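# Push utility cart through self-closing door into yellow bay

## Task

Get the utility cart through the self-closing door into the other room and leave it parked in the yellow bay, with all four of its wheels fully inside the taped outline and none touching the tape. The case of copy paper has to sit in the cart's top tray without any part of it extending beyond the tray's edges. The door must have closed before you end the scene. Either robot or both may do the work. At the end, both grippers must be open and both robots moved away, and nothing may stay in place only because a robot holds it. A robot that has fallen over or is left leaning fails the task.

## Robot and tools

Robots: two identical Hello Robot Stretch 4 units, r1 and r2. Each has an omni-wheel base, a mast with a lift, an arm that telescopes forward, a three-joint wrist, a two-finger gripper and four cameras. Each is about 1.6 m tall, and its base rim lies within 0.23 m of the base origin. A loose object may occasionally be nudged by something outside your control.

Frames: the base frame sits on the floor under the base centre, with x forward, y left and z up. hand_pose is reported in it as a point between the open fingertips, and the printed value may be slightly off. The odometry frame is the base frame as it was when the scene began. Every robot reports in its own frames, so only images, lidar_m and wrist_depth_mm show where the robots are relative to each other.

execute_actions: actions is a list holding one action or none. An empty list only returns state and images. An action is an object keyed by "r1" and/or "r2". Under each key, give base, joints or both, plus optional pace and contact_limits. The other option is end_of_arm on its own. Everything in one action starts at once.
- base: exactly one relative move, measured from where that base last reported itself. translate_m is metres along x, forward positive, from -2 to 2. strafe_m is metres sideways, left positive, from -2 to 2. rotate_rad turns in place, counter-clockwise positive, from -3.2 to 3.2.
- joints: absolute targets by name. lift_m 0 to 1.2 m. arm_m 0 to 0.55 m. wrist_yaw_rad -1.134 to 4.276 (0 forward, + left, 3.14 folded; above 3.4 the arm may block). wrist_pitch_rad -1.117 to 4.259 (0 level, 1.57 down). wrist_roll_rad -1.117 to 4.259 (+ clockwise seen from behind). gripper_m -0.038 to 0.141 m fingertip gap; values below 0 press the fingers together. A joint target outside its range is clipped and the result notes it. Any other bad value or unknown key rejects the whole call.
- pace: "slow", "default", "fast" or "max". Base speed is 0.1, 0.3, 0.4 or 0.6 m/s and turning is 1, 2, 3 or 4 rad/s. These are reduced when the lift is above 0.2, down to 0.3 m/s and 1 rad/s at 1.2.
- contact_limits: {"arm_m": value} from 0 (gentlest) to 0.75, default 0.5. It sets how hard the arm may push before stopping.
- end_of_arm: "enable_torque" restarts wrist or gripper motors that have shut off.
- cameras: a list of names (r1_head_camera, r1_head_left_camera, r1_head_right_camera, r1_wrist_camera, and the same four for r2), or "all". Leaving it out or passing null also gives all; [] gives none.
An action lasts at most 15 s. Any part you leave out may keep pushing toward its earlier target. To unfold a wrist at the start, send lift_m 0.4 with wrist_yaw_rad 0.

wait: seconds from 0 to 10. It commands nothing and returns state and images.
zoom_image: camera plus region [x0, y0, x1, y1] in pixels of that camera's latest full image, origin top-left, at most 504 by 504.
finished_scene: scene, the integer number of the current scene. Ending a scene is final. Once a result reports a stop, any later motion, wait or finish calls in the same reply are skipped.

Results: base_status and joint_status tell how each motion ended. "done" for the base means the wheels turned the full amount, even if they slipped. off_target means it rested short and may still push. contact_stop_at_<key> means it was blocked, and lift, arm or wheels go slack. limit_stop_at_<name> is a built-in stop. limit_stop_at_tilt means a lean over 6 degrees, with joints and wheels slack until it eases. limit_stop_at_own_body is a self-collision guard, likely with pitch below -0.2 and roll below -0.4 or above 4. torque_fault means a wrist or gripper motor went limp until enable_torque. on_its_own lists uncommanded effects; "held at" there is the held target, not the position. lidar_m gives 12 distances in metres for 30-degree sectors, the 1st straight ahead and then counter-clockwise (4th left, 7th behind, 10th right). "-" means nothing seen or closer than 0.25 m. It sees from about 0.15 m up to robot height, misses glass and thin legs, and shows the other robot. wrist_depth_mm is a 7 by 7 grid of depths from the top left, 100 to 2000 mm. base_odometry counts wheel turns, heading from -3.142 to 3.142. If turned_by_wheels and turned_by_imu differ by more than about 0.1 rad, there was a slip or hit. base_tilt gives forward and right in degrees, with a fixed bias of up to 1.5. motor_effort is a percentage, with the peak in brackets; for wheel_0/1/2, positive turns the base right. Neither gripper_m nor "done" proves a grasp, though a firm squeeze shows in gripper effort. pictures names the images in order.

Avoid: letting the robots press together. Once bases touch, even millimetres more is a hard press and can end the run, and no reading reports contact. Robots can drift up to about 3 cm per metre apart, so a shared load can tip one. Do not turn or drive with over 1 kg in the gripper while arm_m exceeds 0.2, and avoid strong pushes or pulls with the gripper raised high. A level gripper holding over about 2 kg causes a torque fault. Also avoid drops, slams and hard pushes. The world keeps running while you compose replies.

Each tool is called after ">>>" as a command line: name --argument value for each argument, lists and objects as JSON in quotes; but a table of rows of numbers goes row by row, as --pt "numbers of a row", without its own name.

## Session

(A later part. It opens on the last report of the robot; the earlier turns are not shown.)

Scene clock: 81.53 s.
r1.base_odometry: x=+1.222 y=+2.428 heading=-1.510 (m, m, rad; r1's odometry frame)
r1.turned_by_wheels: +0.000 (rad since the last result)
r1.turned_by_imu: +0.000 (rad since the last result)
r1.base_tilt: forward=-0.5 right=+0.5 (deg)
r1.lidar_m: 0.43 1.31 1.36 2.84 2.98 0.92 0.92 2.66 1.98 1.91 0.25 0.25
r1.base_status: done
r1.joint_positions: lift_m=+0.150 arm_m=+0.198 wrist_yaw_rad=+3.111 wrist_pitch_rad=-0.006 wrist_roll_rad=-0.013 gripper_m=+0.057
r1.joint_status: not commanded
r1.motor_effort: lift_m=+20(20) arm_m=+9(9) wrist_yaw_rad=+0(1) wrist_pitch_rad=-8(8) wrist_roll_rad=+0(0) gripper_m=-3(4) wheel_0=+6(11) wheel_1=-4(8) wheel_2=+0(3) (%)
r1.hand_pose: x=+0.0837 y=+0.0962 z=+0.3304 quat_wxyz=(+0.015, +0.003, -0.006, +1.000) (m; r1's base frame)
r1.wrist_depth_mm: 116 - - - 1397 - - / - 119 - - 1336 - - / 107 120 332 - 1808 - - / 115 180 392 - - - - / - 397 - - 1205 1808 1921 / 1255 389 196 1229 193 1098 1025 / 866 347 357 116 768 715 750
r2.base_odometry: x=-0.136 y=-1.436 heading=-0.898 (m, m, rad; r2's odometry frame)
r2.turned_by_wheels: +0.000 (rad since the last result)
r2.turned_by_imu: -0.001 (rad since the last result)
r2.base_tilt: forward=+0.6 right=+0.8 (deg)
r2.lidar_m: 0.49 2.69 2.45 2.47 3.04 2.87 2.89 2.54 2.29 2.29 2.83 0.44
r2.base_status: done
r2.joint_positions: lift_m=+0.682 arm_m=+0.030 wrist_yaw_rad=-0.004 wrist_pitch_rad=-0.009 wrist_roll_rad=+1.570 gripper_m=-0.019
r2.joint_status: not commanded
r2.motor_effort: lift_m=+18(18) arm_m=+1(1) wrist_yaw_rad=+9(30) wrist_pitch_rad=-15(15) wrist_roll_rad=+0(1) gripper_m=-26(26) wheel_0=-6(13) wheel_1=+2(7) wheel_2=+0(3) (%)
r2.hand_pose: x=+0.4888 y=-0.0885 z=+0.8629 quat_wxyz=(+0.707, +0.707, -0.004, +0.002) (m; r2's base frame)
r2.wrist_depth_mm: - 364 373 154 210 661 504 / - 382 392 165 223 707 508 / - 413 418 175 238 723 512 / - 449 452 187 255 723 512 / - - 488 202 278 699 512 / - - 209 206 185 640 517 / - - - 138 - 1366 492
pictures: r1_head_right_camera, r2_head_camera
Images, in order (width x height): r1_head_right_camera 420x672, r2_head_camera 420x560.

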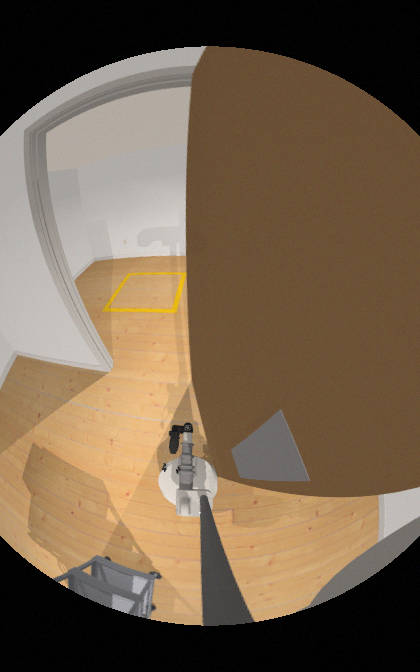

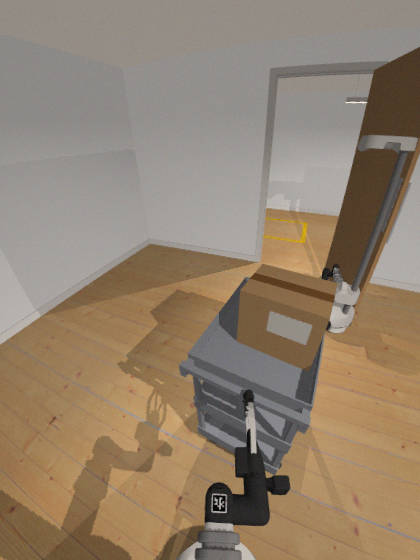

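>>> execute_actions --actions '[{"r2":{"base":{"rotate_rad":-0.28},"pace":"slow"}}]' --cameras '[]'

>>> execute_actions --actions '[{"r2":{"base":{"strafe_m":0.09},"pace":"slow"}}]' --cameras '["r1_head_left_camera","r2_head_camera"]'

Scene clock: 85.80 s.
r1.base_odometry: x=+1.222 y=+2.428 heading=-1.510 (m, m, rad; r1's odometry frame)
r1.turned_by_wheels: +0.000 (rad since the last result)
r1.turned_by_imu: +0.000 (rad since the last result)
r1.base_tilt: forward=-0.5 right=+0.1 (deg)
r1.lidar_m: 0.42 1.31 1.35 2.85 2.99 0.89 0.90 2.67 2.00 1.91 0.25 0.25
r1.base_status: not commanded
r1.joint_positions: lift_m=+0.150 arm_m=+0.198 wrist_yaw_rad=+3.111 wrist_pitch_rad=-0.006 wrist_roll_rad=-0.013 gripper_m=+0.057
r1.joint_status: not commanded
r1.motor_effort: lift_m=+20(20) arm_m=+8(8) wrist_yaw_rad=-1(1) wrist_pitch_rad=-8(8) wrist_roll_rad=+0(0) gripper_m=-4(5) wheel_0=+6(6) wheel_1=-3(4) wheel_2=+1(0) (%)
r1.hand_pose: x=+0.0837 y=+0.0962 z=+0.3304 quat_wxyz=(+0.015, +0.003, -0.006, +1.000) (m; r1's base frame)
r1.wrist_depth_mm: 116 - - 1430 1397 - - / - 118 - 1661 1336 - - / 107 120 332 - - - - / 115 180 392 - - - - / - 397 - 1756 1229 1983 1921 / 1281 389 196 1229 193 1098 1042 / 866 349 357 116 768 723 750
r2.base_odometry: x=-0.136 y=-1.436 heading=-1.177 (m, m, rad; r2's odometry frame)
r2.turned_by_wheels: -0.279 (rad since the last result)
r2.turned_by_imu: -0.275 (rad since the last result)
r2.base_tilt: forward=+0.6 right=+0.8 (deg)
r2.lidar_m: 0.46 0.47 2.50 2.46 2.59 2.91 2.85 3.01 2.35 2.29 2.46 0.50
r2.base_status: done
r2.joint_positions: lift_m=+0.682 arm_m=+0.030 wrist_yaw_rad=+0.006 wrist_pitch_rad=-0.009 wrist_roll_rad=+1.570 gripper_m=-0.019
r2.joint_status: not commanded
r2.on_its_own: wrist_yaw_rad is at rest, and its effort (-18) is outside its rest range (-13 to +13)
r2.motor_effort: lift_m=+19(19) arm_m=+1(1) wrist_yaw_rad=-18(50) wrist_pitch_rad=-15(15) wrist_roll_rad=+0(1) gripper_m=-22(26) wheel_0=+8(14) wheel_1=+4(6) wheel_2=+4(13) (%)
r2.hand_pose: x=+0.4896 y=-0.0857 z=+0.8629 quat_wxyz=(+0.707, +0.707, -0.001, +0.005) (m; r2's base frame)
r2.wrist_depth_mm: - - - 216 - 1430 1008 / 1863 1708 1808 274 285 1336 439 / - 449 452 274 277 683 508 / - 449 452 213 276 715 517 / - 452 455 212 276 732 521 / - 452 211 211 185 691 517 / - 452 462 139 273 627 525
pictures: none
No camera images: the call's "cameras" was empty. Leave "cameras" out to get every camera's image.

Scene clock: 87.87 s.
r1.base_odometry: x=+1.222 y=+2.428 heading=-1.510 (m, m, rad; r1's odometry frame)
r1.turned_by_wheels: +0.000 (rad since the last result)
r1.turned_by_imu: +0.000 (rad since the last result)
r1.base_tilt: forward=-0.4 right=+0.4 (deg)
r1.lidar_m: 0.44 1.29 1.34 2.85 2.95 0.91 0.92 2.67 1.97 1.92 0.25 0.25
r1.base_status: not commanded
r1.joint_positions: lift_m=+0.150 arm_m=+0.198 wrist_yaw_rad=+3.111 wrist_pitch_rad=-0.006 wrist_roll_rad=-0.013 gripper_m=+0.057
r1.joint_status: not commanded
r1.motor_effort: lift_m=+20(20) arm_m=+9(9) wrist_yaw_rad=+0(1) wrist_pitch_rad=-8(7) wrist_roll_rad=-1(0) gripper_m=-5(4) wheel_0=+6(6) wheel_1=-3(3) wheel_2=+1(0) (%)
r1.hand_pose: x=+0.0837 y=+0.0962 z=+0.3304 quat_wxyz=(+0.015, +0.003, -0.006, +1.000) (m; r1's base frame)
r1.wrist_depth_mm: 116 - - - 1397 - - / - 119 - - 1336 - - / 107 120 334 - - - - / 115 180 389 - - - - / - 397 - 1808 1205 1808 1921 / 1255 392 196 1229 193 1098 1042 / 878 349 357 116 759 715 750
r2.base_odometry: x=-0.053 y=-1.401 heading=-1.178 (m, m, rad; r2's odometry frame)
r2.turned_by_wheels: +0.000 (rad since the last result)
r2.turned_by_imu: -0.001 (rad since the last result)
r2.base_tilt: forward=+0.6 right=+0.9 (deg)
r2.lidar_m: 0.47 0.52 2.42 2.35 2.49 2.92 2.85 3.05 2.43 2.36 2.55 0.48
r2.base_status: done
r2.joint_positions: lift_m=+0.682 arm_m=+0.030 wrist_yaw_rad=-0.008 wrist_pitch_rad=-0.009 wrist_roll_rad=+1.570 gripper_m=-0.019
r2.joint_status: not commanded
r2.on_its_own: wrist_yaw_rad is at rest, and its effort (+20) is outside its rest range (-13 to +13)
r2.motor_effort: lift_m=+19(19) arm_m=+1(1) wrist_yaw_rad=+20(23) wrist_pitch_rad=-16(16) wrist_roll_rad=+1(1) gripper_m=-24(26) wheel_0=-6(12) wheel_1=+3(7) wheel_2=-1(1) (%)
r2.hand_pose: x=+0.4884 y=-0.0896 z=+0.8629 quat_wxyz=(+0.707, +0.707, -0.006, +0.000) (m; r2's base frame)
r2.wrist_depth_mm: - - - 202 263 274 278 / 1863 1708 1756 204 265 676 477 / - 433 439 205 268 707 508 / - 445 449 208 271 732 512 / - 452 452 210 274 723 512 / - 466 208 211 184 699 512 / - - - 138 282 615 521
pictures: r1_head_left_camera, r2_head_camera
Images, in order (width x height): r1_head_left_camera 420x672, r2_head_camera 420x560.

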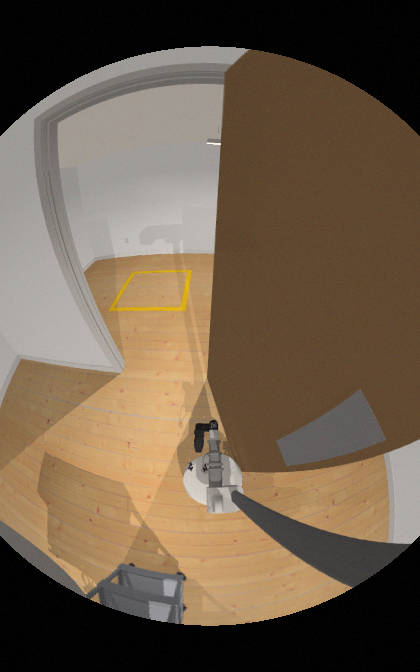

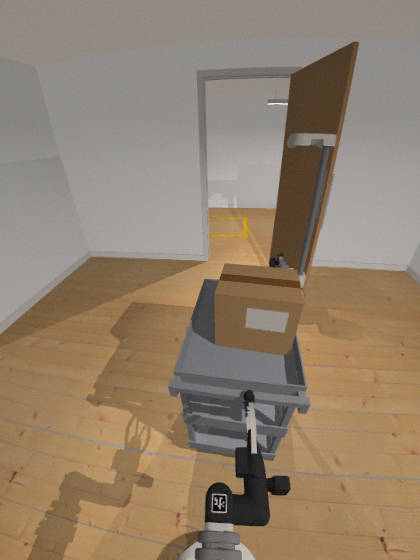

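>>> execute_actions --actions '[{"r2":{"base":{"strafe_m":-0.06},"pace":"slow"}}]' --cameras '[]'

>>> execute_actions --actions '[{"r2":{"base":{"translate_m":0.45}}}]' --cameras '["r1_head_left_camera","r2_head_camera"]'

Scene clock: 92.40 s.
r1.base_odometry: x=+1.222 y=+2.428 heading=-1.510 (m, m, rad; r1's odometry frame)
r1.turned_by_wheels: +0.000 (rad since the last result)
r1.turned_by_imu: +0.000 (rad since the last result)
r1.base_tilt: forward=-0.6 right=+0.4 (deg)
r1.lidar_m: 0.42 1.32 1.37 2.85 2.98 0.88 0.91 2.67 1.98 1.91 0.25 0.25
r1.base_status: not commanded
r1.joint_positions: lift_m=+0.150 arm_m=+0.198 wrist_yaw_rad=+3.111 wrist_pitch_rad=-0.006 wrist_roll_rad=-0.013 gripper_m=+0.057
r1.joint_status: not commanded
r1.motor_effort: lift_m=+20(20) arm_m=+9(8) wrist_yaw_rad=+0(1) wrist_pitch_rad=-8(8) wrist_roll_rad=-1(0) gripper_m=-4(6) wheel_0=+6(6) wheel_1=-4(4) wheel_2=+0(0) (%)
r1.hand_pose: x=+0.0837 y=+0.0962 z=+0.3304 quat_wxyz=(+0.015, +0.003, -0.006, +1.000) (m; r1's base frame)
r1.wrist_depth_mm: 116 - - - 1397 - - / - 119 - 1708 1366 - - / 107 120 332 - - - - / 116 180 392 - - - - / - 397 - 1808 1229 1983 1921 / 1255 389 196 1229 193 1078 1042 / 866 349 357 116 768 715 759
r2.base_odometry: x=-0.108 y=-1.424 heading=-1.177 (m, m, rad; r2's odometry frame)
r2.turned_by_wheels: +0.001 (rad since the last result)
r2.turned_by_imu: +0.001 (rad since the last result)
r2.base_tilt: forward=+0.6 right=+0.8 (deg)
r2.lidar_m: 0.46 0.48 2.48 2.40 2.58 2.93 2.86 3.05 2.35 2.32 2.49 0.48
r2.base_status: done
r2.joint_positions: lift_m=+0.682 arm_m=+0.030 wrist_yaw_rad=+0.007 wrist_pitch_rad=-0.009 wrist_roll_rad=+1.570 gripper_m=-0.019
r2.joint_status: not commanded
r2.on_its_own: wrist_yaw_rad is at rest, and its effort (-21) is outside its rest range (-13 to +13)
r2.motor_effort: lift_m=+19(19) arm_m=+1(1) wrist_yaw_rad=-21(29) wrist_pitch_rad=-15(16) wrist_roll_rad=+0(1) gripper_m=-23(24) wheel_0=+8(10) wheel_1=-1(5) wheel_2=+0(0) (%)
r2.hand_pose: x=+0.4897 y=-0.0855 z=+0.8629 quat_wxyz=(+0.707, +0.707, -0.001, +0.005) (m; r2's base frame)
r2.wrist_depth_mm: - - - 207 276 1366 1008 / - 1756 1808 270 272 569 455 / - 439 445 209 273 676 504 / - 445 449 211 273 715 512 / - 449 449 210 276 732 517 / - 455 211 210 185 699 521 / - 459 - 139 277 627 525
pictures: none
No camera images: the call's "cameras" was empty. Leave "cameras" out to get every camera's image.

Scene clock: 95.37 s.
r1.base_odometry: x=+1.222 y=+2.428 heading=-1.510 (m, m, rad; r1's odometry frame)
r1.turned_by_wheels: +0.000 (rad since the last result)
r1.turned_by_imu: +0.000 (rad since the last result)
r1.base_tilt: forward=-0.4 right=+0.1 (deg)
r1.lidar_m: 0.43 1.32 1.37 2.84 0.63 0.53 1.02 2.67 1.98 1.91 0.25 0.25
r1.base_status: not commanded
r1.joint_positions: lift_m=+0.150 arm_m=+0.198 wrist_yaw_rad=+3.111 wrist_pitch_rad=-0.006 wrist_roll_rad=-0.013 gripper_m=+0.057
r1.joint_status: not commanded
r1.motor_effort: lift_m=+20(20) arm_m=+9(8) wrist_yaw_rad=-1(1) wrist_pitch_rad=-8(7) wrist_roll_rad=-1(0) gripper_m=-5(5) wheel_0=+6(6) wheel_1=-3(4) wheel_2=+0(0) (%)
r1.hand_pose: x=+0.0837 y=+0.0962 z=+0.3304 quat_wxyz=(+0.015, +0.003, -0.006, +1.000) (m; r1's base frame)
r1.wrist_depth_mm: 116 - - - 866 891 - / - 119 - - 1336 - - / 106 120 332 - 798 798 - / 115 180 392 - - - - / - 397 - 1921 831 1098 878 / 1255 389 196 1205 193 917 931 / 866 347 357 116 768 715 759
r2.base_odometry: x=+0.065 y=-1.840 heading=-1.176 (m, m, rad; r2's odometry frame)
r2.turned_by_wheels: +0.001 (rad since the last result)
r2.turned_by_imu: +0.001 (rad since the last result)
r2.base_tilt: forward=+0.6 right=+0.8 (deg)
r2.lidar_m: 0.43 0.45 2.43 2.38 2.56 3.38 3.32 3.11 2.43 2.36 2.51 0.48
r2.base_status: done
r2.joint_positions: lift_m=+0.682 arm_m=+0.030 wrist_yaw_rad=+0.002 wrist_pitch_rad=-0.009 wrist_roll_rad=+1.570 gripper_m=-0.019
r2.joint_status: not commanded
r2.motor_effort: lift_m=+19(19) arm_m=+2(1) wrist_yaw_rad=-7(24) wrist_pitch_rad=-15(16) wrist_roll_rad=+0(1) gripper_m=-21(23) wheel_0=+5(13) wheel_1=+4(9) wheel_2=+1(15) (%)
r2.hand_pose: x=+0.4893 y=-0.0869 z=+0.8629 quat_wxyz=(+0.707, +0.707, -0.002, +0.004) (m; r2's base frame)
r2.wrist_depth_mm: 1281 1281 1308 204 274 1160 991 / 1138 1661 1708 200 266 1182 418 / - 433 439 196 262 715 500 / - 433 433 195 256 715 517 / - 427 430 191 253 741 517 / - 421 208 188 184 691 521 / - 421 424 139 247 627 525
pictures: r1_head_left_camera, r2_head_camera
Images, in order (width x height): r1_head_left_camera 420x672, r2_head_camera 420x560.

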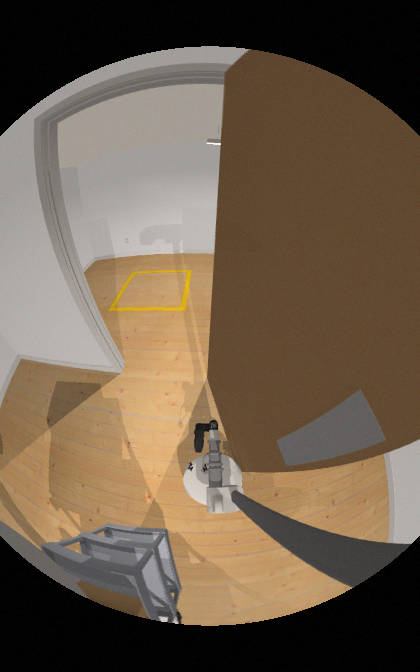

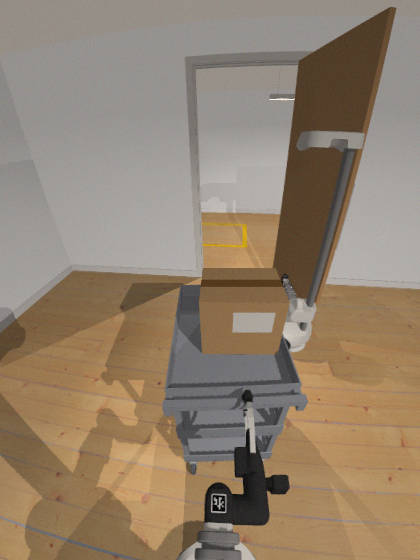

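>>> execute_actions --actions '[{"r2":{"base":{"rotate_rad":-0.12},"pace":"slow"}}]' --cameras '[]'

>>> execute_actions --actions '[{"r2":{"base":{"strafe_m":0.22},"pace":"slow"}}]' --cameras '["r2_head_camera"]'

>>> execute_actions --actions '[{"r2":{"base":{"translate_m":0.3}}}]' --cameras '["r1_head_left_camera","r2_head_camera"]'

Scene clock: 101.40 s.
r1.base_odometry: x=+1.222 y=+2.428 heading=-1.510 (m, m, rad; r1's odometry frame)
r1.turned_by_wheels: +0.000 (rad since the last result)
r1.turned_by_imu: +0.000 (rad since the last result)
r1.base_tilt: forward=-0.5 right=+0.5 (deg)
r1.lidar_m: 0.42 1.32 1.35 2.83 0.64 0.55 0.90 2.68 1.98 1.91 0.25 0.25
r1.base_status: not commanded
r1.joint_positions: lift_m=+0.150 arm_m=+0.198 wrist_yaw_rad=+3.111 wrist_pitch_rad=-0.006 wrist_roll_rad=-0.013 gripper_m=+0.057
r1.joint_status: not commanded
r1.motor_effort: lift_m=+20(20) arm_m=+9(9) wrist_yaw_rad=+1(0) wrist_pitch_rad=-8(7) wrist_roll_rad=+0(1) gripper_m=-2(5) wheel_0=+6(6) wheel_1=-3(3) wheel_2=+0(0) (%)
r1.hand_pose: x=+0.0837 y=+0.0962 z=+0.3304 quat_wxyz=(+0.015, +0.003, -0.006, +1.000) (m; r1's base frame)
r1.wrist_depth_mm: 116 - - - 854 891 - / - 119 - - 1336 - - / 107 120 332 - 788 842 - / 116 179 392 - - - - / - 397 - 1808 778 1060 1618 / 1255 392 196 1205 193 931 1025 / 866 349 357 116 768 715 750
r2.base_odometry: x=+0.065 y=-1.839 heading=-1.296 (m, m, rad; r2's odometry frame)
r2.turned_by_wheels: -0.119 (rad since the last result)
r2.turned_by_imu: -0.118 (rad since the last result)
r2.base_tilt: forward=+0.6 right=+0.8 (deg)
r2.lidar_m: 0.39 0.39 2.51 2.37 2.45 3.27 3.33 3.41 2.47 2.35 2.45 0.50
r2.base_status: done
r2.joint_positions: lift_m=+0.682 arm_m=+0.030 wrist_yaw_rad=-0.002 wrist_pitch_rad=-0.009 wrist_roll_rad=+1.570 gripper_m=-0.019
r2.joint_status: not commanded
r2.motor_effort: lift_m=+19(19) arm_m=+1(1) wrist_yaw_rad=+5(51) wrist_pitch_rad=-16(16) wrist_roll_rad=-1(1) gripper_m=-22(25) wheel_0=+3(14) wheel_1=+3(7) wheel_2=+1(9) (%)
r2.hand_pose: x=+0.4889 y=-0.0880 z=+0.8628 quat_wxyz=(+0.707, +0.707, -0.004, +0.002) (m; r2's base frame)
r2.wrist_depth_mm: - - - 245 - 1537 1098 / 1366 1397 1430 259 307 315 324 / 1229 1756 1808 277 329 1205 480 / - 455 455 210 277 683 512 / - 436 439 200 260 723 517 / - 421 209 191 183 699 521 / - 399 404 139 238 627 530
pictures: none
No camera images: the call's "cameras" was empty. Leave "cameras" out to get every camera's image.

Scene clock: 104.73 s.
r1.base_odometry: x=+1.222 y=+2.428 heading=-1.510 (m, m, rad; r1's odometry frame)
r1.turned_by_wheels: +0.000 (rad since the last result)
r1.turned_by_imu: +0.000 (rad since the last result)
r1.base_tilt: forward=-0.6 right=+0.3 (deg)
r1.lidar_m: 0.41 1.33 1.36 2.84 0.62 0.58 - 2.65 1.98 1.92 0.25 0.25
r1.base_status: not commanded
r1.joint_positions: lift_m=+0.150 arm_m=+0.198 wrist_yaw_rad=+3.111 wrist_pitch_rad=-0.006 wrist_roll_rad=-0.013 gripper_m=+0.057
r1.joint_status: not commanded
r1.motor_effort: lift_m=+20(20) arm_m=+9(9) wrist_yaw_rad=+0(0) wrist_pitch_rad=-8(7) wrist_roll_rad=-1(0) gripper_m=-4(3) wheel_0=+6(6) wheel_1=-3(3) wheel_2=+1(0) (%)
r1.hand_pose: x=+0.0837 y=+0.0962 z=+0.3304 quat_wxyz=(+0.015, +0.003, -0.006, +1.000) (m; r1's base frame)
r1.wrist_depth_mm: 116 - - - 931 904 - / - 119 - - 1336 - - / 107 120 332 - 866 778 778 / 115 180 392 - - - - / - 397 - - 946 1138 842 / 1255 389 196 1205 193 931 854 / 866 349 357 116 759 715 759
r2.base_odometry: x=+0.276 y=-1.780 heading=-1.296 (m, m, rad; r2's odometry frame)
r2.turned_by_wheels: -0.001 (rad since the last result)
r2.turned_by_imu: -0.001 (rad since the last result)
r2.base_tilt: forward=+0.6 right=+0.8 (deg)
r2.lidar_m: 0.44 0.46 2.29 2.17 2.22 2.97 3.35 3.43 2.70 2.58 2.66 0.44
r2.base_status: done
r2.joint_positions: lift_m=+0.682 arm_m=+0.030 wrist_yaw_rad=-0.004 wrist_pitch_rad=-0.009 wrist_roll_rad=+1.570 gripper_m=-0.019
r2.joint_status: not commanded
r2.motor_effort: lift_m=+19(19) arm_m=+2(1) wrist_yaw_rad=+12(27) wrist_pitch_rad=-16(16) wrist_roll_rad=+1(1) gripper_m=-24(24) wheel_0=-6(13) wheel_1=+1(8) wheel_2=-1(3) (%)
r2.hand_pose: x=+0.4887 y=-0.0887 z=+0.8628 quat_wxyz=(+0.707, +0.707, -0.005, +0.002) (m; r2's base frame)
r2.wrist_depth_mm: 1366 1397 1366 186 249 259 262 / 1229 1708 1708 187 249 1229 459 / - 421 424 186 250 723 512 / - 421 427 186 249 723 512 / - 421 430 187 250 741 521 / - 430 210 187 185 691 517 / - 430 439 138 250 640 525
pictures: r2_head_camera
Images, in order (width x height): r2_head_camera 420x560.

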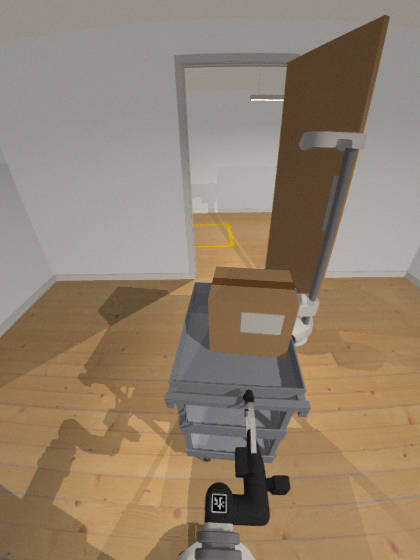

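Scene clock: 107.20 s.
r1.base_odometry: x=+1.222 y=+2.428 heading=-1.510 (m, m, rad; r1's odometry frame)
r1.turned_by_wheels: +0.000 (rad since the last result)
r1.turned_by_imu: +0.000 (rad since the last result)
r1.base_tilt: forward=-0.4 right=+0.2 (deg)
r1.lidar_m: 0.42 1.31 1.36 0.62 0.42 0.58 - 2.67 1.99 1.91 0.25 0.25
r1.base_status: not commanded
r1.joint_positions: lift_m=+0.150 arm_m=+0.198 wrist_yaw_rad=+3.111 wrist_pitch_rad=-0.006 wrist_roll_rad=-0.013 gripper_m=+0.057
r1.joint_status: not commanded
r1.motor_effort: lift_m=+20(20) arm_m=+9(9) wrist_yaw_rad=+1(0) wrist_pitch_rad=-8(8) wrist_roll_rad=+1(0) gripper_m=-4(6) wheel_0=+6(6) wheel_1=-3(3) wheel_2=+0(0) (%)
r1.hand_pose: x=+0.0837 y=+0.0962 z=+0.3304 quat_wxyz=(+0.015, +0.003, -0.006, +1.000) (m; r1's base frame)
r1.wrist_depth_mm: 116 - - - 976 854 - / - 119 - - - 569 492 / 106 120 332 - 1008 574 569 / 115 179 392 - - - - / - 397 - - 1118 1078 991 / 1281 389 196 1229 193 559 496 / 866 349 357 116 768 525 496
r2.base_odometry: x=+0.357 y=-2.068 heading=-1.296 (m, m, rad; r2's odometry frame)
r2.turned_by_wheels: +0.001 (rad since the last result)
r2.turned_by_imu: +0.007 (rad since the last result)
r2.base_tilt: forward=+0.6 right=+0.8 (deg)
r2.lidar_m: 0.41 0.41 2.27 2.16 2.26 3.02 3.68 3.73 2.68 2.57 2.66 0.47
r2.base_status: done
r2.joint_positions: lift_m=+0.682 arm_m=+0.029 wrist_yaw_rad=+0.002 wrist_pitch_rad=-0.007 wrist_roll_rad=+1.570 gripper_m=-0.020
r2.joint_status: not commanded
r2.motor_effort: lift_m=+20(20) arm_m=+3(5) wrist_yaw_rad=-7(52) wrist_pitch_rad=-21(22) wrist_roll_rad=+0(2) gripper_m=-16(25) wheel_0=+4(13) wheel_1=+4(10) wheel_2=-1(22) (%)
r2.hand_pose: x=+0.4890 y=-0.0868 z=+0.8622 quat_wxyz=(+0.707, +0.707, -0.002, +0.003) (m; r2's base frame)
r2.wrist_depth_mm: 1060 1281 1255 189 256 265 271 / 1464 1537 1576 186 252 1160 455 / 1921 415 427 182 246 715 504 / 1983 413 421 179 242 715 512 / 1983 410 415 177 239 715 512 / 1808 407 413 175 187 741 512 / 1808 410 407 151 231 627 521
pictures: r1_head_left_camera, r2_head_camera
Images, in order (width x height): r1_head_left_camera 420x672, r2_head_camera 420x560.

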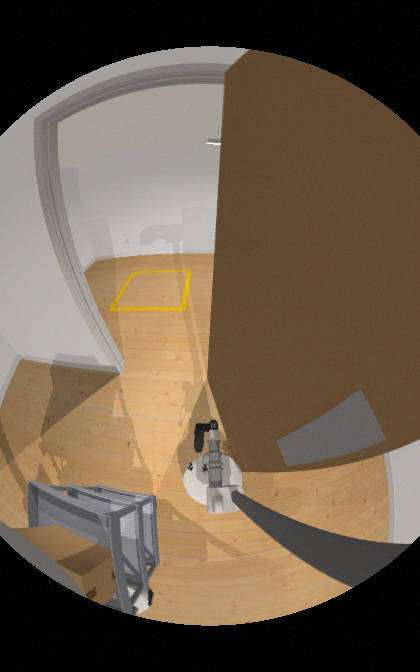

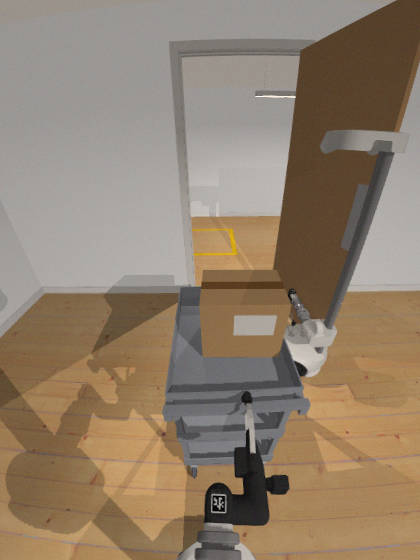

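>>> execute_actions --actions '[{"r2":{"base":{"rotate_rad":-0.12},"pace":"slow"}}]' --cameras '[]'

>>> execute_actions --actions '[{"r2":{"base":{"strafe_m":0.29},"pace":"slow"}}]' --cameras '["r2_head_camera"]'

>>> execute_actions --actions '[{"r2":{"base":{"translate_m":0.3},"pace":"slow"}}]' --cameras '["r1_head_left_camera","r2_head_camera"]'

Scene clock: 111.00 s.
r1.base_odometry: x=+1.222 y=+2.428 heading=-1.510 (m, m, rad; r1's odometry frame)
r1.turned_by_wheels: +0.000 (rad since the last result)
r1.turned_by_imu: +0.000 (rad since the last result)
r1.base_tilt: forward=-0.6 right=+0.4 (deg)
r1.lidar_m: 0.44 1.32 1.35 0.69 0.42 0.56 - 2.67 2.00 1.92 0.25 0.25
r1.base_status: not commanded
r1.joint_positions: lift_m=+0.150 arm_m=+0.198 wrist_yaw_rad=+3.111 wrist_pitch_rad=-0.006 wrist_roll_rad=-0.013 gripper_m=+0.057
r1.joint_status: not commanded
r1.motor_effort: lift_m=+20(20) arm_m=+9(8) wrist_yaw_rad=+0(0) wrist_pitch_rad=-8(7) wrist_roll_rad=+0(0) gripper_m=-5(5) wheel_0=+6(6) wheel_1=-4(4) wheel_2=+0(0) (%)
r1.hand_pose: x=+0.0837 y=+0.0962 z=+0.3304 quat_wxyz=(+0.015, +0.003, -0.006, +1.000) (m; r1's base frame)
r1.wrist_depth_mm: 116 - - - 931 866 - / - 119 - - 1808 559 512 / 107 120 332 - 931 564 569 / 115 179 392 - - - - / - 399 - - 1118 1078 1008 / 1281 389 196 1229 193 549 504 / 866 349 357 116 768 530 691
r2.base_odometry: x=+0.358 y=-2.068 heading=-1.415 (m, m, rad; r2's odometry frame)
r2.turned_by_wheels: -0.119 (rad since the last result)
r2.turned_by_imu: -0.118 (rad since the last result)
r2.base_tilt: forward=+0.6 right=+0.8 (deg)
r2.lidar_m: 0.38 0.38 2.39 2.17 2.19 2.69 3.61 3.65 2.84 2.57 2.61 0.49
r2.base_status: done
r2.joint_positions: lift_m=+0.682 arm_m=+0.030 wrist_yaw_rad=-0.001 wrist_pitch_rad=-0.008 wrist_roll_rad=+1.570 gripper_m=-0.020
r2.joint_status: not commanded
r2.motor_effort: lift_m=+20(20) arm_m=+1(3) wrist_yaw_rad=+1(52) wrist_pitch_rad=-18(22) wrist_roll_rad=+0(0) gripper_m=-16(19) wheel_0=+3(13) wheel_1=+2(8) wheel_2=+2(12) (%)
r2.hand_pose: x=+0.4890 y=-0.0877 z=+0.8625 quat_wxyz=(+0.707, +0.707, -0.003, +0.002) (m; r2's base frame)
r2.wrist_depth_mm: - - - 230 1042 1060 991 / 991 1308 1336 265 294 303 309 / 1078 1576 1618 206 276 1182 473 / 1921 442 442 195 262 668 508 / 1983 424 418 186 248 732 517 / 1983 404 404 176 233 732 521 / 1756 389 389 156 224 647 530
pictures: none
No camera images: the call's "cameras" was empty. Leave "cameras" out to get every camera's image.

Scene clock: 115.03 s.
r1.base_odometry: x=+1.222 y=+2.428 heading=-1.510 (m, m, rad; r1's odometry frame)
r1.turned_by_wheels: +0.000 (rad since the last result)
r1.turned_by_imu: +0.000 (rad since the last result)
r1.base_tilt: forward=-0.5 right=+0.3 (deg)
r1.lidar_m: 0.41 1.31 1.36 0.63 0.48 0.75 - 2.67 1.96 1.92 0.25 0.25
r1.base_status: not commanded
r1.joint_positions: lift_m=+0.150 arm_m=+0.198 wrist_yaw_rad=+3.111 wrist_pitch_rad=-0.006 wrist_roll_rad=-0.013 gripper_m=+0.057
r1.joint_status: not commanded
r1.motor_effort: lift_m=+20(20) arm_m=+9(9) wrist_yaw_rad=+0(0) wrist_pitch_rad=-8(8) wrist_roll_rad=+0(0) gripper_m=-2(5) wheel_0=+6(6) wheel_1=-3(4) wheel_2=+0(1) (%)
r1.hand_pose: x=+0.0837 y=+0.0962 z=+0.3304 quat_wxyz=(+0.015, +0.003, -0.006, +1.000) (m; r1's base frame)
r1.wrist_depth_mm: 116 - - - - 878 917 / - 119 - - - 1118 530 / 107 119 332 - - 723 569 / 115 179 392 - - - - / - 397 - - - 1098 1060 / 1281 389 196 1229 194 661 530 / 866 349 357 116 768 559 707
r2.base_odometry: x=+0.644 y=-2.024 heading=-1.416 (m, m, rad; r2's odometry frame)
r2.turned_by_wheels: -0.001 (rad since the last result)
r2.turned_by_imu: -0.002 (rad since the last result)
r2.base_tilt: forward=+0.6 right=+0.8 (deg)
r2.lidar_m: 0.44 0.49 2.07 1.88 1.91 2.36 3.67 3.70 3.15 2.86 2.86 0.46
r2.base_status: done
r2.joint_positions: lift_m=+0.682 arm_m=+0.030 wrist_yaw_rad=-0.005 wrist_pitch_rad=-0.008 wrist_roll_rad=+1.570 gripper_m=-0.020
r2.joint_status: not commanded
r2.on_its_own: wrist_yaw_rad is at rest, and its effort (+14) is outside its rest range (-13 to +13)
r2.motor_effort: lift_m=+20(20) arm_m=+1(1) wrist_yaw_rad=+14(30) wrist_pitch_rad=-18(18) wrist_roll_rad=-2(1) gripper_m=-15(16) wheel_0=-6(11) wheel_1=+2(8) wheel_2=-3(8) (%)
r2.hand_pose: x=+0.4886 y=-0.0890 z=+0.8626 quat_wxyz=(+0.707, +0.707, -0.005, +0.001) (m; r2's base frame)
r2.wrist_depth_mm: 1025 1397 1430 161 221 238 242 / 1618 389 397 164 224 809 492 / 1921 397 397 167 228 715 508 / 1983 404 410 168 232 715 512 / 1863 410 418 171 236 723 517 / 1808 424 427 173 187 723 525 / 1708 1756 1756 157 242 597 525
pictures: r2_head_camera
Images, in order (width x height): r2_head_camera 420x560.

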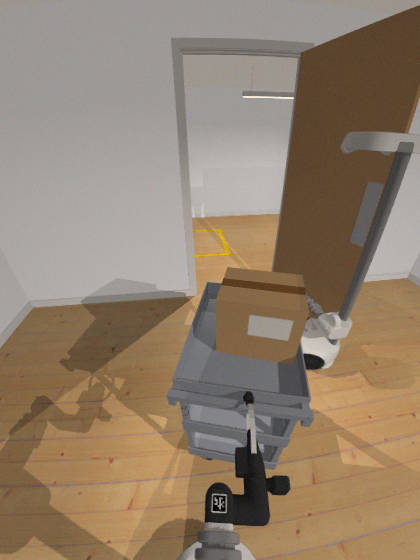

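Scene clock: 119.30 s.
r1.base_odometry: x=+1.222 y=+2.428 heading=-1.510 (m, m, rad; r1's odometry frame)
r1.turned_by_wheels: +0.000 (rad since the last result)
r1.turned_by_imu: +0.000 (rad since the last result)
r1.base_tilt: forward=-0.5 right=+0.2 (deg)
r1.lidar_m: 0.45 1.33 0.47 0.47 0.54 1.09 - 2.65 1.98 1.92 0.25 0.25
r1.base_status: not commanded
r1.joint_positions: lift_m=+0.150 arm_m=+0.198 wrist_yaw_rad=+3.111 wrist_pitch_rad=-0.006 wrist_roll_rad=-0.013 gripper_m=+0.057
r1.joint_status: not commanded
r1.motor_effort: lift_m=+20(20) arm_m=+9(9) wrist_yaw_rad=-1(0) wrist_pitch_rad=-7(8) wrist_roll_rad=+0(0) gripper_m=-6(6) wheel_0=+6(6) wheel_1=-4(3) wheel_2=+1(0) (%)
r1.hand_pose: x=+0.0837 y=+0.0962 z=+0.3304 quat_wxyz=(+0.015, +0.003, -0.006, +1.000) (m; r1's base frame)
r1.wrist_depth_mm: 116 - - - - 1078 - / - 119 - - - - 591 / 107 120 334 - - 1397 603 / 116 180 392 - - - - / - 399 - - - 1205 1098 / 1281 389 196 1205 193 991 580 / 866 349 355 116 768 715 741
r2.base_odometry: x=+0.690 y=-2.320 heading=-1.415 (m, m, rad; r2's odometry frame)
r2.turned_by_wheels: +0.001 (rad since the last result)
r2.turned_by_imu: +0.001 (rad since the last result)
r2.base_tilt: forward=+0.6 right=+0.8 (deg)
r2.lidar_m: 0.43 0.44 2.12 1.93 1.93 2.43 3.97 3.97 3.07 2.81 1.25 0.46
r2.base_status: done
r2.joint_positions: lift_m=+0.682 arm_m=+0.030 wrist_yaw_rad=+0.002 wrist_pitch_rad=-0.008 wrist_roll_rad=+1.570 gripper_m=-0.020
r2.joint_status: not commanded
r2.motor_effort: lift_m=+20(20) arm_m=+2(1) wrist_yaw_rad=-7(23) wrist_pitch_rad=-16(18) wrist_roll_rad=+0(1) gripper_m=-15(16) wheel_0=+5(8) wheel_1=+5(6) wheel_2=-3(8) (%)
r2.hand_pose: x=+0.4893 y=-0.0868 z=+0.8627 quat_wxyz=(+0.707, +0.707, -0.002, +0.004) (m; r2's base frame)
r2.wrist_depth_mm: 1255 1281 1281 181 246 258 262 / 1464 1430 1499 180 244 1430 484 / - 410 415 179 242 668 512 / - 407 418 178 238 723 517 / - 415 415 176 237 741 517 / - 413 415 175 236 732 525 / 1499 415 418 157 234 634 517
pictures: r1_head_left_camera, r2_head_camera
Images, in order (width x height): r1_head_left_camera 420x672, r2_head_camera 420x560.

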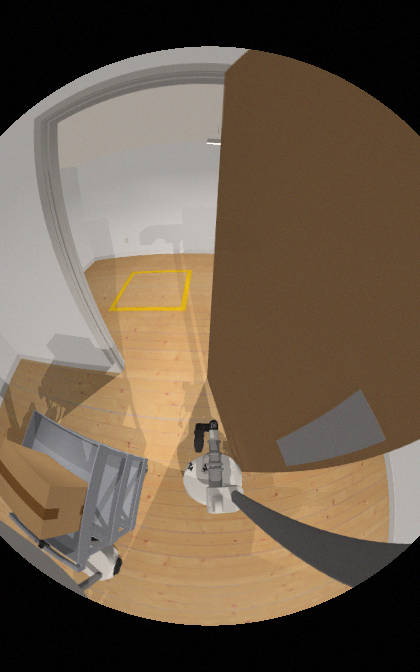

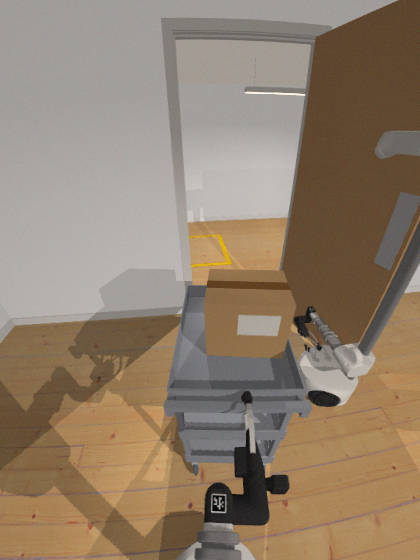

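>>> execute_actions --actions '[{"r2":{"joints":{"gripper_m":0.08,"arm_m":0.005}}}]' --cameras '[]'

>>> execute_actions --actions '[{"r2":{"base":{"strafe_m":0.16}}}]' --cameras '[]'

>>> execute_actions --actions '[{"r2":{"joints":{"gripper_m":-0.03}}}]' --cameras '["r2_wrist_camera"]'

>>> execute_actions --actions '[{"r2":{"base":{"translate_m":0.2},"pace":"slow"}}]' --cameras '["r1_head_left_camera","r2_head_camera"]'

Scene clock: 126.60 s.
r1.base_odometry: x=+1.222 y=+2.428 heading=-1.510 (m, m, rad; r1's odometry frame)
r1.turned_by_wheels: +0.000 (rad since the last result)
r1.turned_by_imu: +0.000 (rad since the last result)
r1.base_tilt: forward=-0.5 right=+0.5 (deg)
r1.lidar_m: 0.43 1.30 1.37 0.47 0.54 1.09 - 2.66 1.97 1.92 0.25 0.25
r1.base_status: not commanded
r1.joint_positions: lift_m=+0.150 arm_m=+0.198 wrist_yaw_rad=+3.111 wrist_pitch_rad=-0.006 wrist_roll_rad=-0.013 gripper_m=+0.057
r1.joint_status: not commanded
r1.motor_effort: lift_m=+20(20) arm_m=+9(9) wrist_yaw_rad=+0(0) wrist_pitch_rad=-7(7) wrist_roll_rad=+1(0) gripper_m=-5(3) wheel_0=+6(6) wheel_1=-3(4) wheel_2=+0(0) (%)
r1.hand_pose: x=+0.0837 y=+0.0962 z=+0.3304 quat_wxyz=(+0.015, +0.003, -0.006, +1.000) (m; r1's base frame)
r1.wrist_depth_mm: 116 - - - - 1229 - / - 119 - - - - 585 / 107 120 332 - - 1366 591 / 115 180 392 - - - - / - 397 - - - 1205 831 / 1281 389 196 1229 193 946 569 / 866 347 357 116 768 715 750
r2.base_odometry: x=+0.690 y=-2.320 heading=-1.416 (m, m, rad; r2's odometry frame)
r2.turned_by_wheels: +0.000 (rad since the last result)
r2.turned_by_imu: +0.000 (rad since the last result)
r2.base_tilt: forward=+0.6 right=+0.8 (deg)
r2.lidar_m: 0.39 0.42 2.11 1.94 1.95 2.42 3.97 3.96 3.09 2.81 1.27 0.44
r2.base_status: not commanded
r2.joint_positions: lift_m=+0.682 arm_m=+0.005 wrist_yaw_rad=+0.000 wrist_pitch_rad=-0.008 wrist_roll_rad=+1.570 gripper_m=+0.080
r2.joint_status: all done
r2.motor_effort: lift_m=+20(20) arm_m=-2(12) wrist_yaw_rad=+0(25) wrist_pitch_rad=-17(19) wrist_roll_rad=-3(1) gripper_m=+0(20) wheel_0=+1(5) wheel_1=+2(4) wheel_2=-1(6) (%)
r2.hand_pose: x=+0.4647 y=-0.0876 z=+0.8627 quat_wxyz=(+0.707, +0.707, -0.003, +0.003) (m; r2's base frame)
r2.wrist_depth_mm: 1255 1229 1308 186 250 262 265 / 1464 1499 1576 184 247 1464 488 / - 415 421 182 244 676 512 / - 415 421 182 245 723 512 / - 413 421 180 243 723 521 / - 418 424 179 241 741 512 / 1499 418 303 139 239 654 521
pictures: none
No camera images: the call's "cameras" was empty. Leave "cameras" out to get every camera's image.

Scene clock: 128.37 s.
r1.base_odometry: x=+1.222 y=+2.428 heading=-1.510 (m, m, rad; r1's odometry frame)
r1.turned_by_wheels: +0.000 (rad since the last result)
r1.turned_by_imu: +0.000 (rad since the last result)
r1.base_tilt: forward=-0.6 right=+0.3 (deg)
r1.lidar_m: 0.44 1.31 1.38 0.47 0.57 1.27 - 2.66 1.98 1.92 0.25 0.25
r1.base_status: not commanded
r1.joint_positions: lift_m=+0.150 arm_m=+0.198 wrist_yaw_rad=+3.111 wrist_pitch_rad=-0.006 wrist_roll_rad=-0.013 gripper_m=+0.057
r1.joint_status: not commanded
r1.motor_effort: lift_m=+20(20) arm_m=+9(9) wrist_yaw_rad=+0(0) wrist_pitch_rad=-8(8) wrist_roll_rad=-1(1) gripper_m=-6(5) wheel_0=+6(6) wheel_1=-4(4) wheel_2=+1(0) (%)
r1.hand_pose: x=+0.0837 y=+0.0962 z=+0.3304 quat_wxyz=(+0.015, +0.003, -0.006, +1.000) (m; r1's base frame)
r1.wrist_depth_mm: 116 - - - - - 1078 / - 119 - - - - - / 106 120 332 - - - 668 / 116 179 392 - - - - / - 397 - - - 1576 820 / 1281 389 196 1229 193 1025 640 / 866 349 357 117 768 715 759
r2.base_odometry: x=+0.848 y=-2.295 heading=-1.416 (m, m, rad; r2's odometry frame)
r2.turned_by_wheels: +0.000 (rad since the last result)
r2.turned_by_imu: +0.000 (rad since the last result)
r2.base_tilt: forward=+0.6 right=+0.8 (deg)
r2.lidar_m: 0.42 1.85 1.94 1.77 1.80 2.23 3.99 4.01 3.25 2.98 1.22 0.42
r2.base_status: done
r2.joint_positions: lift_m=+0.682 arm_m=+0.005 wrist_yaw_rad=+0.000 wrist_pitch_rad=-0.011 wrist_roll_rad=+1.570 gripper_m=+0.080
r2.joint_status: not commanded
r2.motor_effort: lift_m=+19(20) arm_m=-2(2) wrist_yaw_rad=+0(32) wrist_pitch_rad=-8(17) wrist_roll_rad=+0(0) gripper_m=-2(1) wheel_0=-1(13) wheel_1=+2(10) wheel_2=+0(3) (%)
r2.hand_pose: x=+0.4647 y=-0.0875 z=+0.8636 quat_wxyz=(+0.707, +0.707, -0.004, +0.004) (m; r2's base frame)
r2.wrist_depth_mm: 1464 421 421 191 252 1430 492 / 1618 421 427 191 255 699 512 / - 427 436 193 256 723 517 / - 439 442 195 258 732 512 / - 445 452 257 259 732 521 / 1537 1537 213 257 198 691 521 / 1464 1499 1499 142 263 1464 492
pictures: none
No camera images: the call's "cameras" was empty. Leave "cameras" out to get every camera's image.

Scene clock: 130.17 s.
r1.base_odometry: x=+1.222 y=+2.428 heading=-1.510 (m, m, rad; r1's odometry frame)
r1.turned_by_wheels: +0.000 (rad since the last result)
r1.turned_by_imu: +0.000 (rad since the last result)
r1.base_tilt: forward=-0.6 right=+0.2 (deg)
r1.lidar_m: 0.44 1.33 1.36 0.48 0.57 1.25 - 2.66 1.99 1.91 0.25 0.25
r1.base_status: not commanded
r1.joint_positions: lift_m=+0.150 arm_m=+0.198 wrist_yaw_rad=+3.111 wrist_pitch_rad=-0.006 wrist_roll_rad=-0.013 gripper_m=+0.057
r1.joint_status: not commanded
r1.motor_effort: lift_m=+20(20) arm_m=+9(8) wrist_yaw_rad=+0(0) wrist_pitch_rad=-8(8) wrist_roll_rad=+0(0) gripper_m=-4(4) wheel_0=+6(6) wheel_1=-4(3) wheel_2=+0(0) (%)
r1.hand_pose: x=+0.0837 y=+0.0962 z=+0.3304 quat_wxyz=(+0.015, +0.003, -0.006, +1.000) (m; r1's base frame)
r1.wrist_depth_mm: 116 - - - - - 1078 / - 119 - - - - - / 107 120 332 - - - 676 / 115 180 389 - - - - / - 397 - - - 1576 831 / 1255 389 196 1229 193 1025 647 / 866 349 357 116 768 723 750
r2.base_odometry: x=+0.848 y=-2.295 heading=-1.416 (m, m, rad; r2's odometry frame)
r2.turned_by_wheels: +0.000 (rad since the last result)
r2.turned_by_imu: +0.000 (rad since the last result)
r2.base_tilt: forward=+0.6 right=+0.8 (deg)
r2.lidar_m: 0.42 1.86 1.93 1.76 1.79 2.24 3.97 4.01 3.25 2.97 1.20 0.42
r2.base_status: not commanded
r2.joint_positions: lift_m=+0.682 arm_m=+0.005 wrist_yaw_rad=+0.004 wrist_pitch_rad=-0.008 wrist_roll_rad=+1.570 gripper_m=-0.029
r2.joint_status: all done
r2.motor_effort: lift_m=+19(20) arm_m=-2(2) wrist_yaw_rad=-12(12) wrist_pitch_rad=-18(17) wrist_roll_rad=+0(1) gripper_m=-28(30) wheel_0=-1(1) wheel_1=+2(2) wheel_2=+1(1) (%)
r2.hand_pose: x=+0.4650 y=-0.0864 z=+0.8626 quat_wxyz=(+0.707, +0.707, -0.002, +0.004) (m; r2's base frame)
r2.wrist_depth_mm: 1464 413 413 182 245 1397 492 / 1708 415 421 183 246 699 508 / - 421 430 185 249 723 512 / - 427 433 187 248 715 512 / - 433 436 188 252 715 517 / 1537 1537 209 189 184 647 521 / 1499 1464 1499 135 254 1397 484
pictures: r2_wrist_camera
Images, in order (width x height): r2_wrist_camera 616x392.

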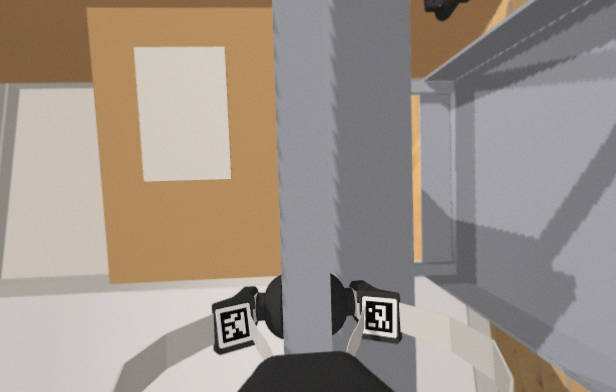

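Scene clock: 133.47 s.
r1.base_odometry: x=+1.222 y=+2.428 heading=-1.510 (m, m, rad; r1's odometry frame)
r1.turned_by_wheels: +0.000 (rad since the last result)
r1.turned_by_imu: +0.000 (rad since the last result)
r1.base_tilt: forward=-0.4 right=+0.2 (deg)
r1.lidar_m: 0.44 1.32 0.50 0.50 0.59 4.14 - 2.67 1.97 1.92 0.25 0.25
r1.base_status: not commanded
r1.joint_positions: lift_m=+0.150 arm_m=+0.198 wrist_yaw_rad=+3.111 wrist_pitch_rad=-0.006 wrist_roll_rad=-0.013 gripper_m=+0.057
r1.joint_status: not commanded
r1.motor_effort: lift_m=+20(20) arm_m=+9(9) wrist_yaw_rad=+0(1) wrist_pitch_rad=-8(8) wrist_roll_rad=+0(1) gripper_m=-7(4) wheel_0=+6(6) wheel_1=-3(4) wheel_2=+0(0) (%)
r1.hand_pose: x=+0.0837 y=+0.0962 z=+0.3304 quat_wxyz=(+0.015, +0.003, -0.006, +1.000) (m; r1's base frame)
r1.wrist_depth_mm: 116 - - - - - 878 / - 119 - - - - 1138 / 106 120 332 - - - 654 / 116 180 392 - - - 1138 / - 397 - - - - 820 / 1281 392 196 1229 193 1118 891 / 866 351 357 116 768 715 699
r2.base_odometry: x=+0.879 y=-2.493 heading=-1.415 (m, m, rad; r2's odometry frame)
r2.turned_by_wheels: +0.001 (rad since the last result)
r2.turned_by_imu: +0.001 (rad since the last result)
r2.base_tilt: forward=+0.6 right=+0.8 (deg)
r2.lidar_m: 0.39 1.65 1.95 1.80 1.83 2.25 4.20 4.20 3.23 2.93 1.02 0.43
r2.base_status: done
r2.joint_positions: lift_m=+0.682 arm_m=+0.005 wrist_yaw_rad=+0.002 wrist_pitch_rad=-0.006 wrist_roll_rad=+1.570 gripper_m=-0.029
r2.joint_status: not commanded
r2.on_its_own: wrist_pitch_rad is at rest, and its effort (-24) is outside its rest range (-23 to +23)
r2.motor_effort: lift_m=+20(20) arm_m=+2(2) wrist_yaw_rad=-8(13) wrist_pitch_rad=-24(25) wrist_roll_rad=-2(1) gripper_m=-19(28) wheel_0=+6(12) wheel_1=+4(8) wheel_2=-3(12) (%)
r2.hand_pose: x=+0.4642 y=-0.0867 z=+0.8618 quat_wxyz=(+0.707, +0.707, -0.001, +0.003) (m; r2's base frame)
r2.wrist_depth_mm: 1308 394 399 165 229 1366 492 / - 399 404 167 229 676 500 / - 402 410 167 230 707 500 / - 404 413 167 231 707 504 / - 410 415 168 233 715 512 / 1336 1308 424 169 184 661 521 / 1308 1308 1397 141 234 1397 484
pictures: r1_head_left_camera, r2_head_camera
Images, in order (width x height): r1_head_left_camera 420x672, r2_head_camera 420x560.

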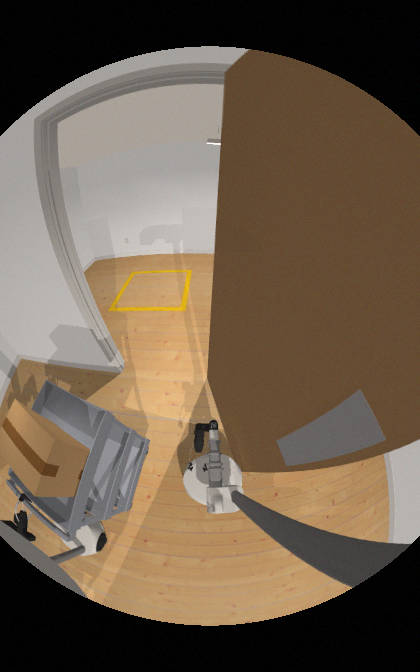

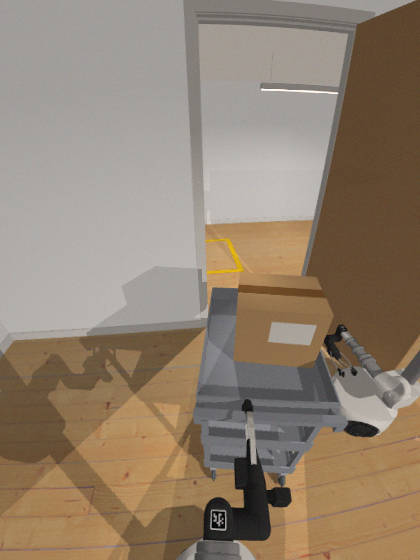

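Straight now; it should start curving right.

>>> execute_actions --actions '[{"r2":{"base":{"translate_m":0.25},"pace":"slow"}}]' --cameras '["r1_head_left_camera","r2_head_camera"]'

Scene clock: 139.20 s.
r1.base_odometry: x=+1.222 y=+2.428 heading=-1.510 (m, m, rad; r1's odometry frame)
r1.turned_by_wheels: +0.000 (rad since the last result)
r1.turned_by_imu: +0.000 (rad since the last result)
r1.base_tilt: forward=-0.3 right=+0.4 (deg)
r1.lidar_m: 0.44 0.66 0.54 0.53 0.84 4.14 - 2.68 1.98 1.91 0.25 0.25
r1.base_status: not commanded
r1.joint_positions: lift_m=+0.150 arm_m=+0.198 wrist_yaw_rad=+3.111 wrist_pitch_rad=-0.006 wrist_roll_rad=-0.013 gripper_m=+0.057
r1.joint_status: not commanded
r1.motor_effort: lift_m=+20(20) arm_m=+9(8) wrist_yaw_rad=-1(1) wrist_pitch_rad=-8(8) wrist_roll_rad=-1(0) gripper_m=-6(5) wheel_0=+6(6) wheel_1=-4(3) wheel_2=+0(0) (%)
r1.hand_pose: x=+0.0837 y=+0.0962 z=+0.3304 quat_wxyz=(+0.015, +0.003, -0.006, +1.000) (m; r1's base frame)
r1.wrist_depth_mm: 116 - - - - - - / - 119 - - - - - / 106 120 332 - - - - / 115 180 392 - - - - / - 397 - - - - 1808 / 1255 389 196 1229 193 1098 931 / 866 349 357 116 768 723 759
r2.base_odometry: x=+0.918 y=-2.739 heading=-1.414 (m, m, rad; r2's odometry frame)
r2.turned_by_wheels: +0.001 (rad since the last result)
r2.turned_by_imu: +0.002 (rad since the last result)
r2.base_tilt: forward=+0.6 right=+0.8 (deg)
r2.lidar_m: 0.39 1.42 1.73 1.84 1.87 2.31 - 4.47 3.18 2.91 0.85 0.44
r2.base_status: done
r2.joint_positions: lift_m=+0.682 arm_m=+0.005 wrist_yaw_rad=+0.002 wrist_pitch_rad=-0.005 wrist_roll_rad=+1.570 gripper_m=-0.029
r2.joint_status: not commanded
r2.on_its_own: wrist_pitch_rad is at rest, and its effort (-27) is outside its rest range (-23 to +23)
r2.motor_effort: lift_m=+20(20) arm_m=+2(2) wrist_yaw_rad=-6(9) wrist_pitch_rad=-27(26) wrist_roll_rad=+0(1) gripper_m=-18(19) wheel_0=+8(10) wheel_1=+6(6) wheel_2=-4(9) (%)
r2.hand_pose: x=+0.4641 y=-0.0869 z=+0.8617 quat_wxyz=(+0.707, +0.707, -0.001, +0.002) (m; r2's base frame)
r2.wrist_depth_mm: 1255 410 418 175 239 1281 466 / - 407 415 174 238 661 500 / - 413 415 172 236 707 500 / - 413 415 172 235 707 504 / - 410 421 171 235 723 512 / 1098 1098 415 170 184 683 517 / 1098 1078 1078 143 230 569 484
pictures: r1_head_left_camera, r2_head_camera
Images, in order (width x height): r1_head_left_camera 420x672, r2_head_camera 420x560.

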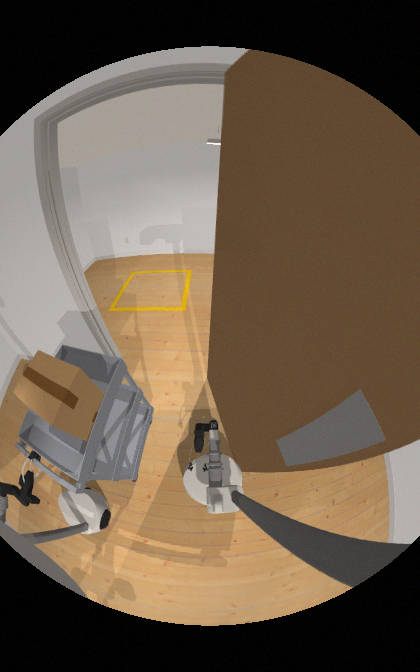

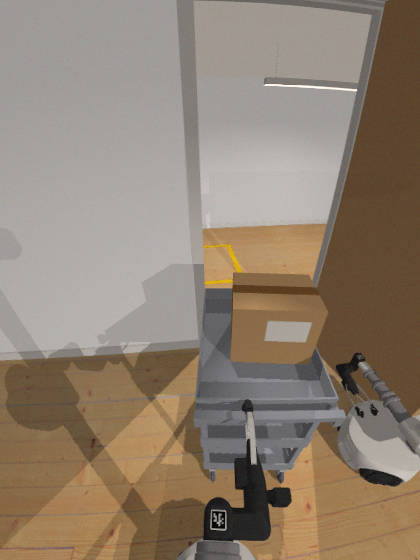

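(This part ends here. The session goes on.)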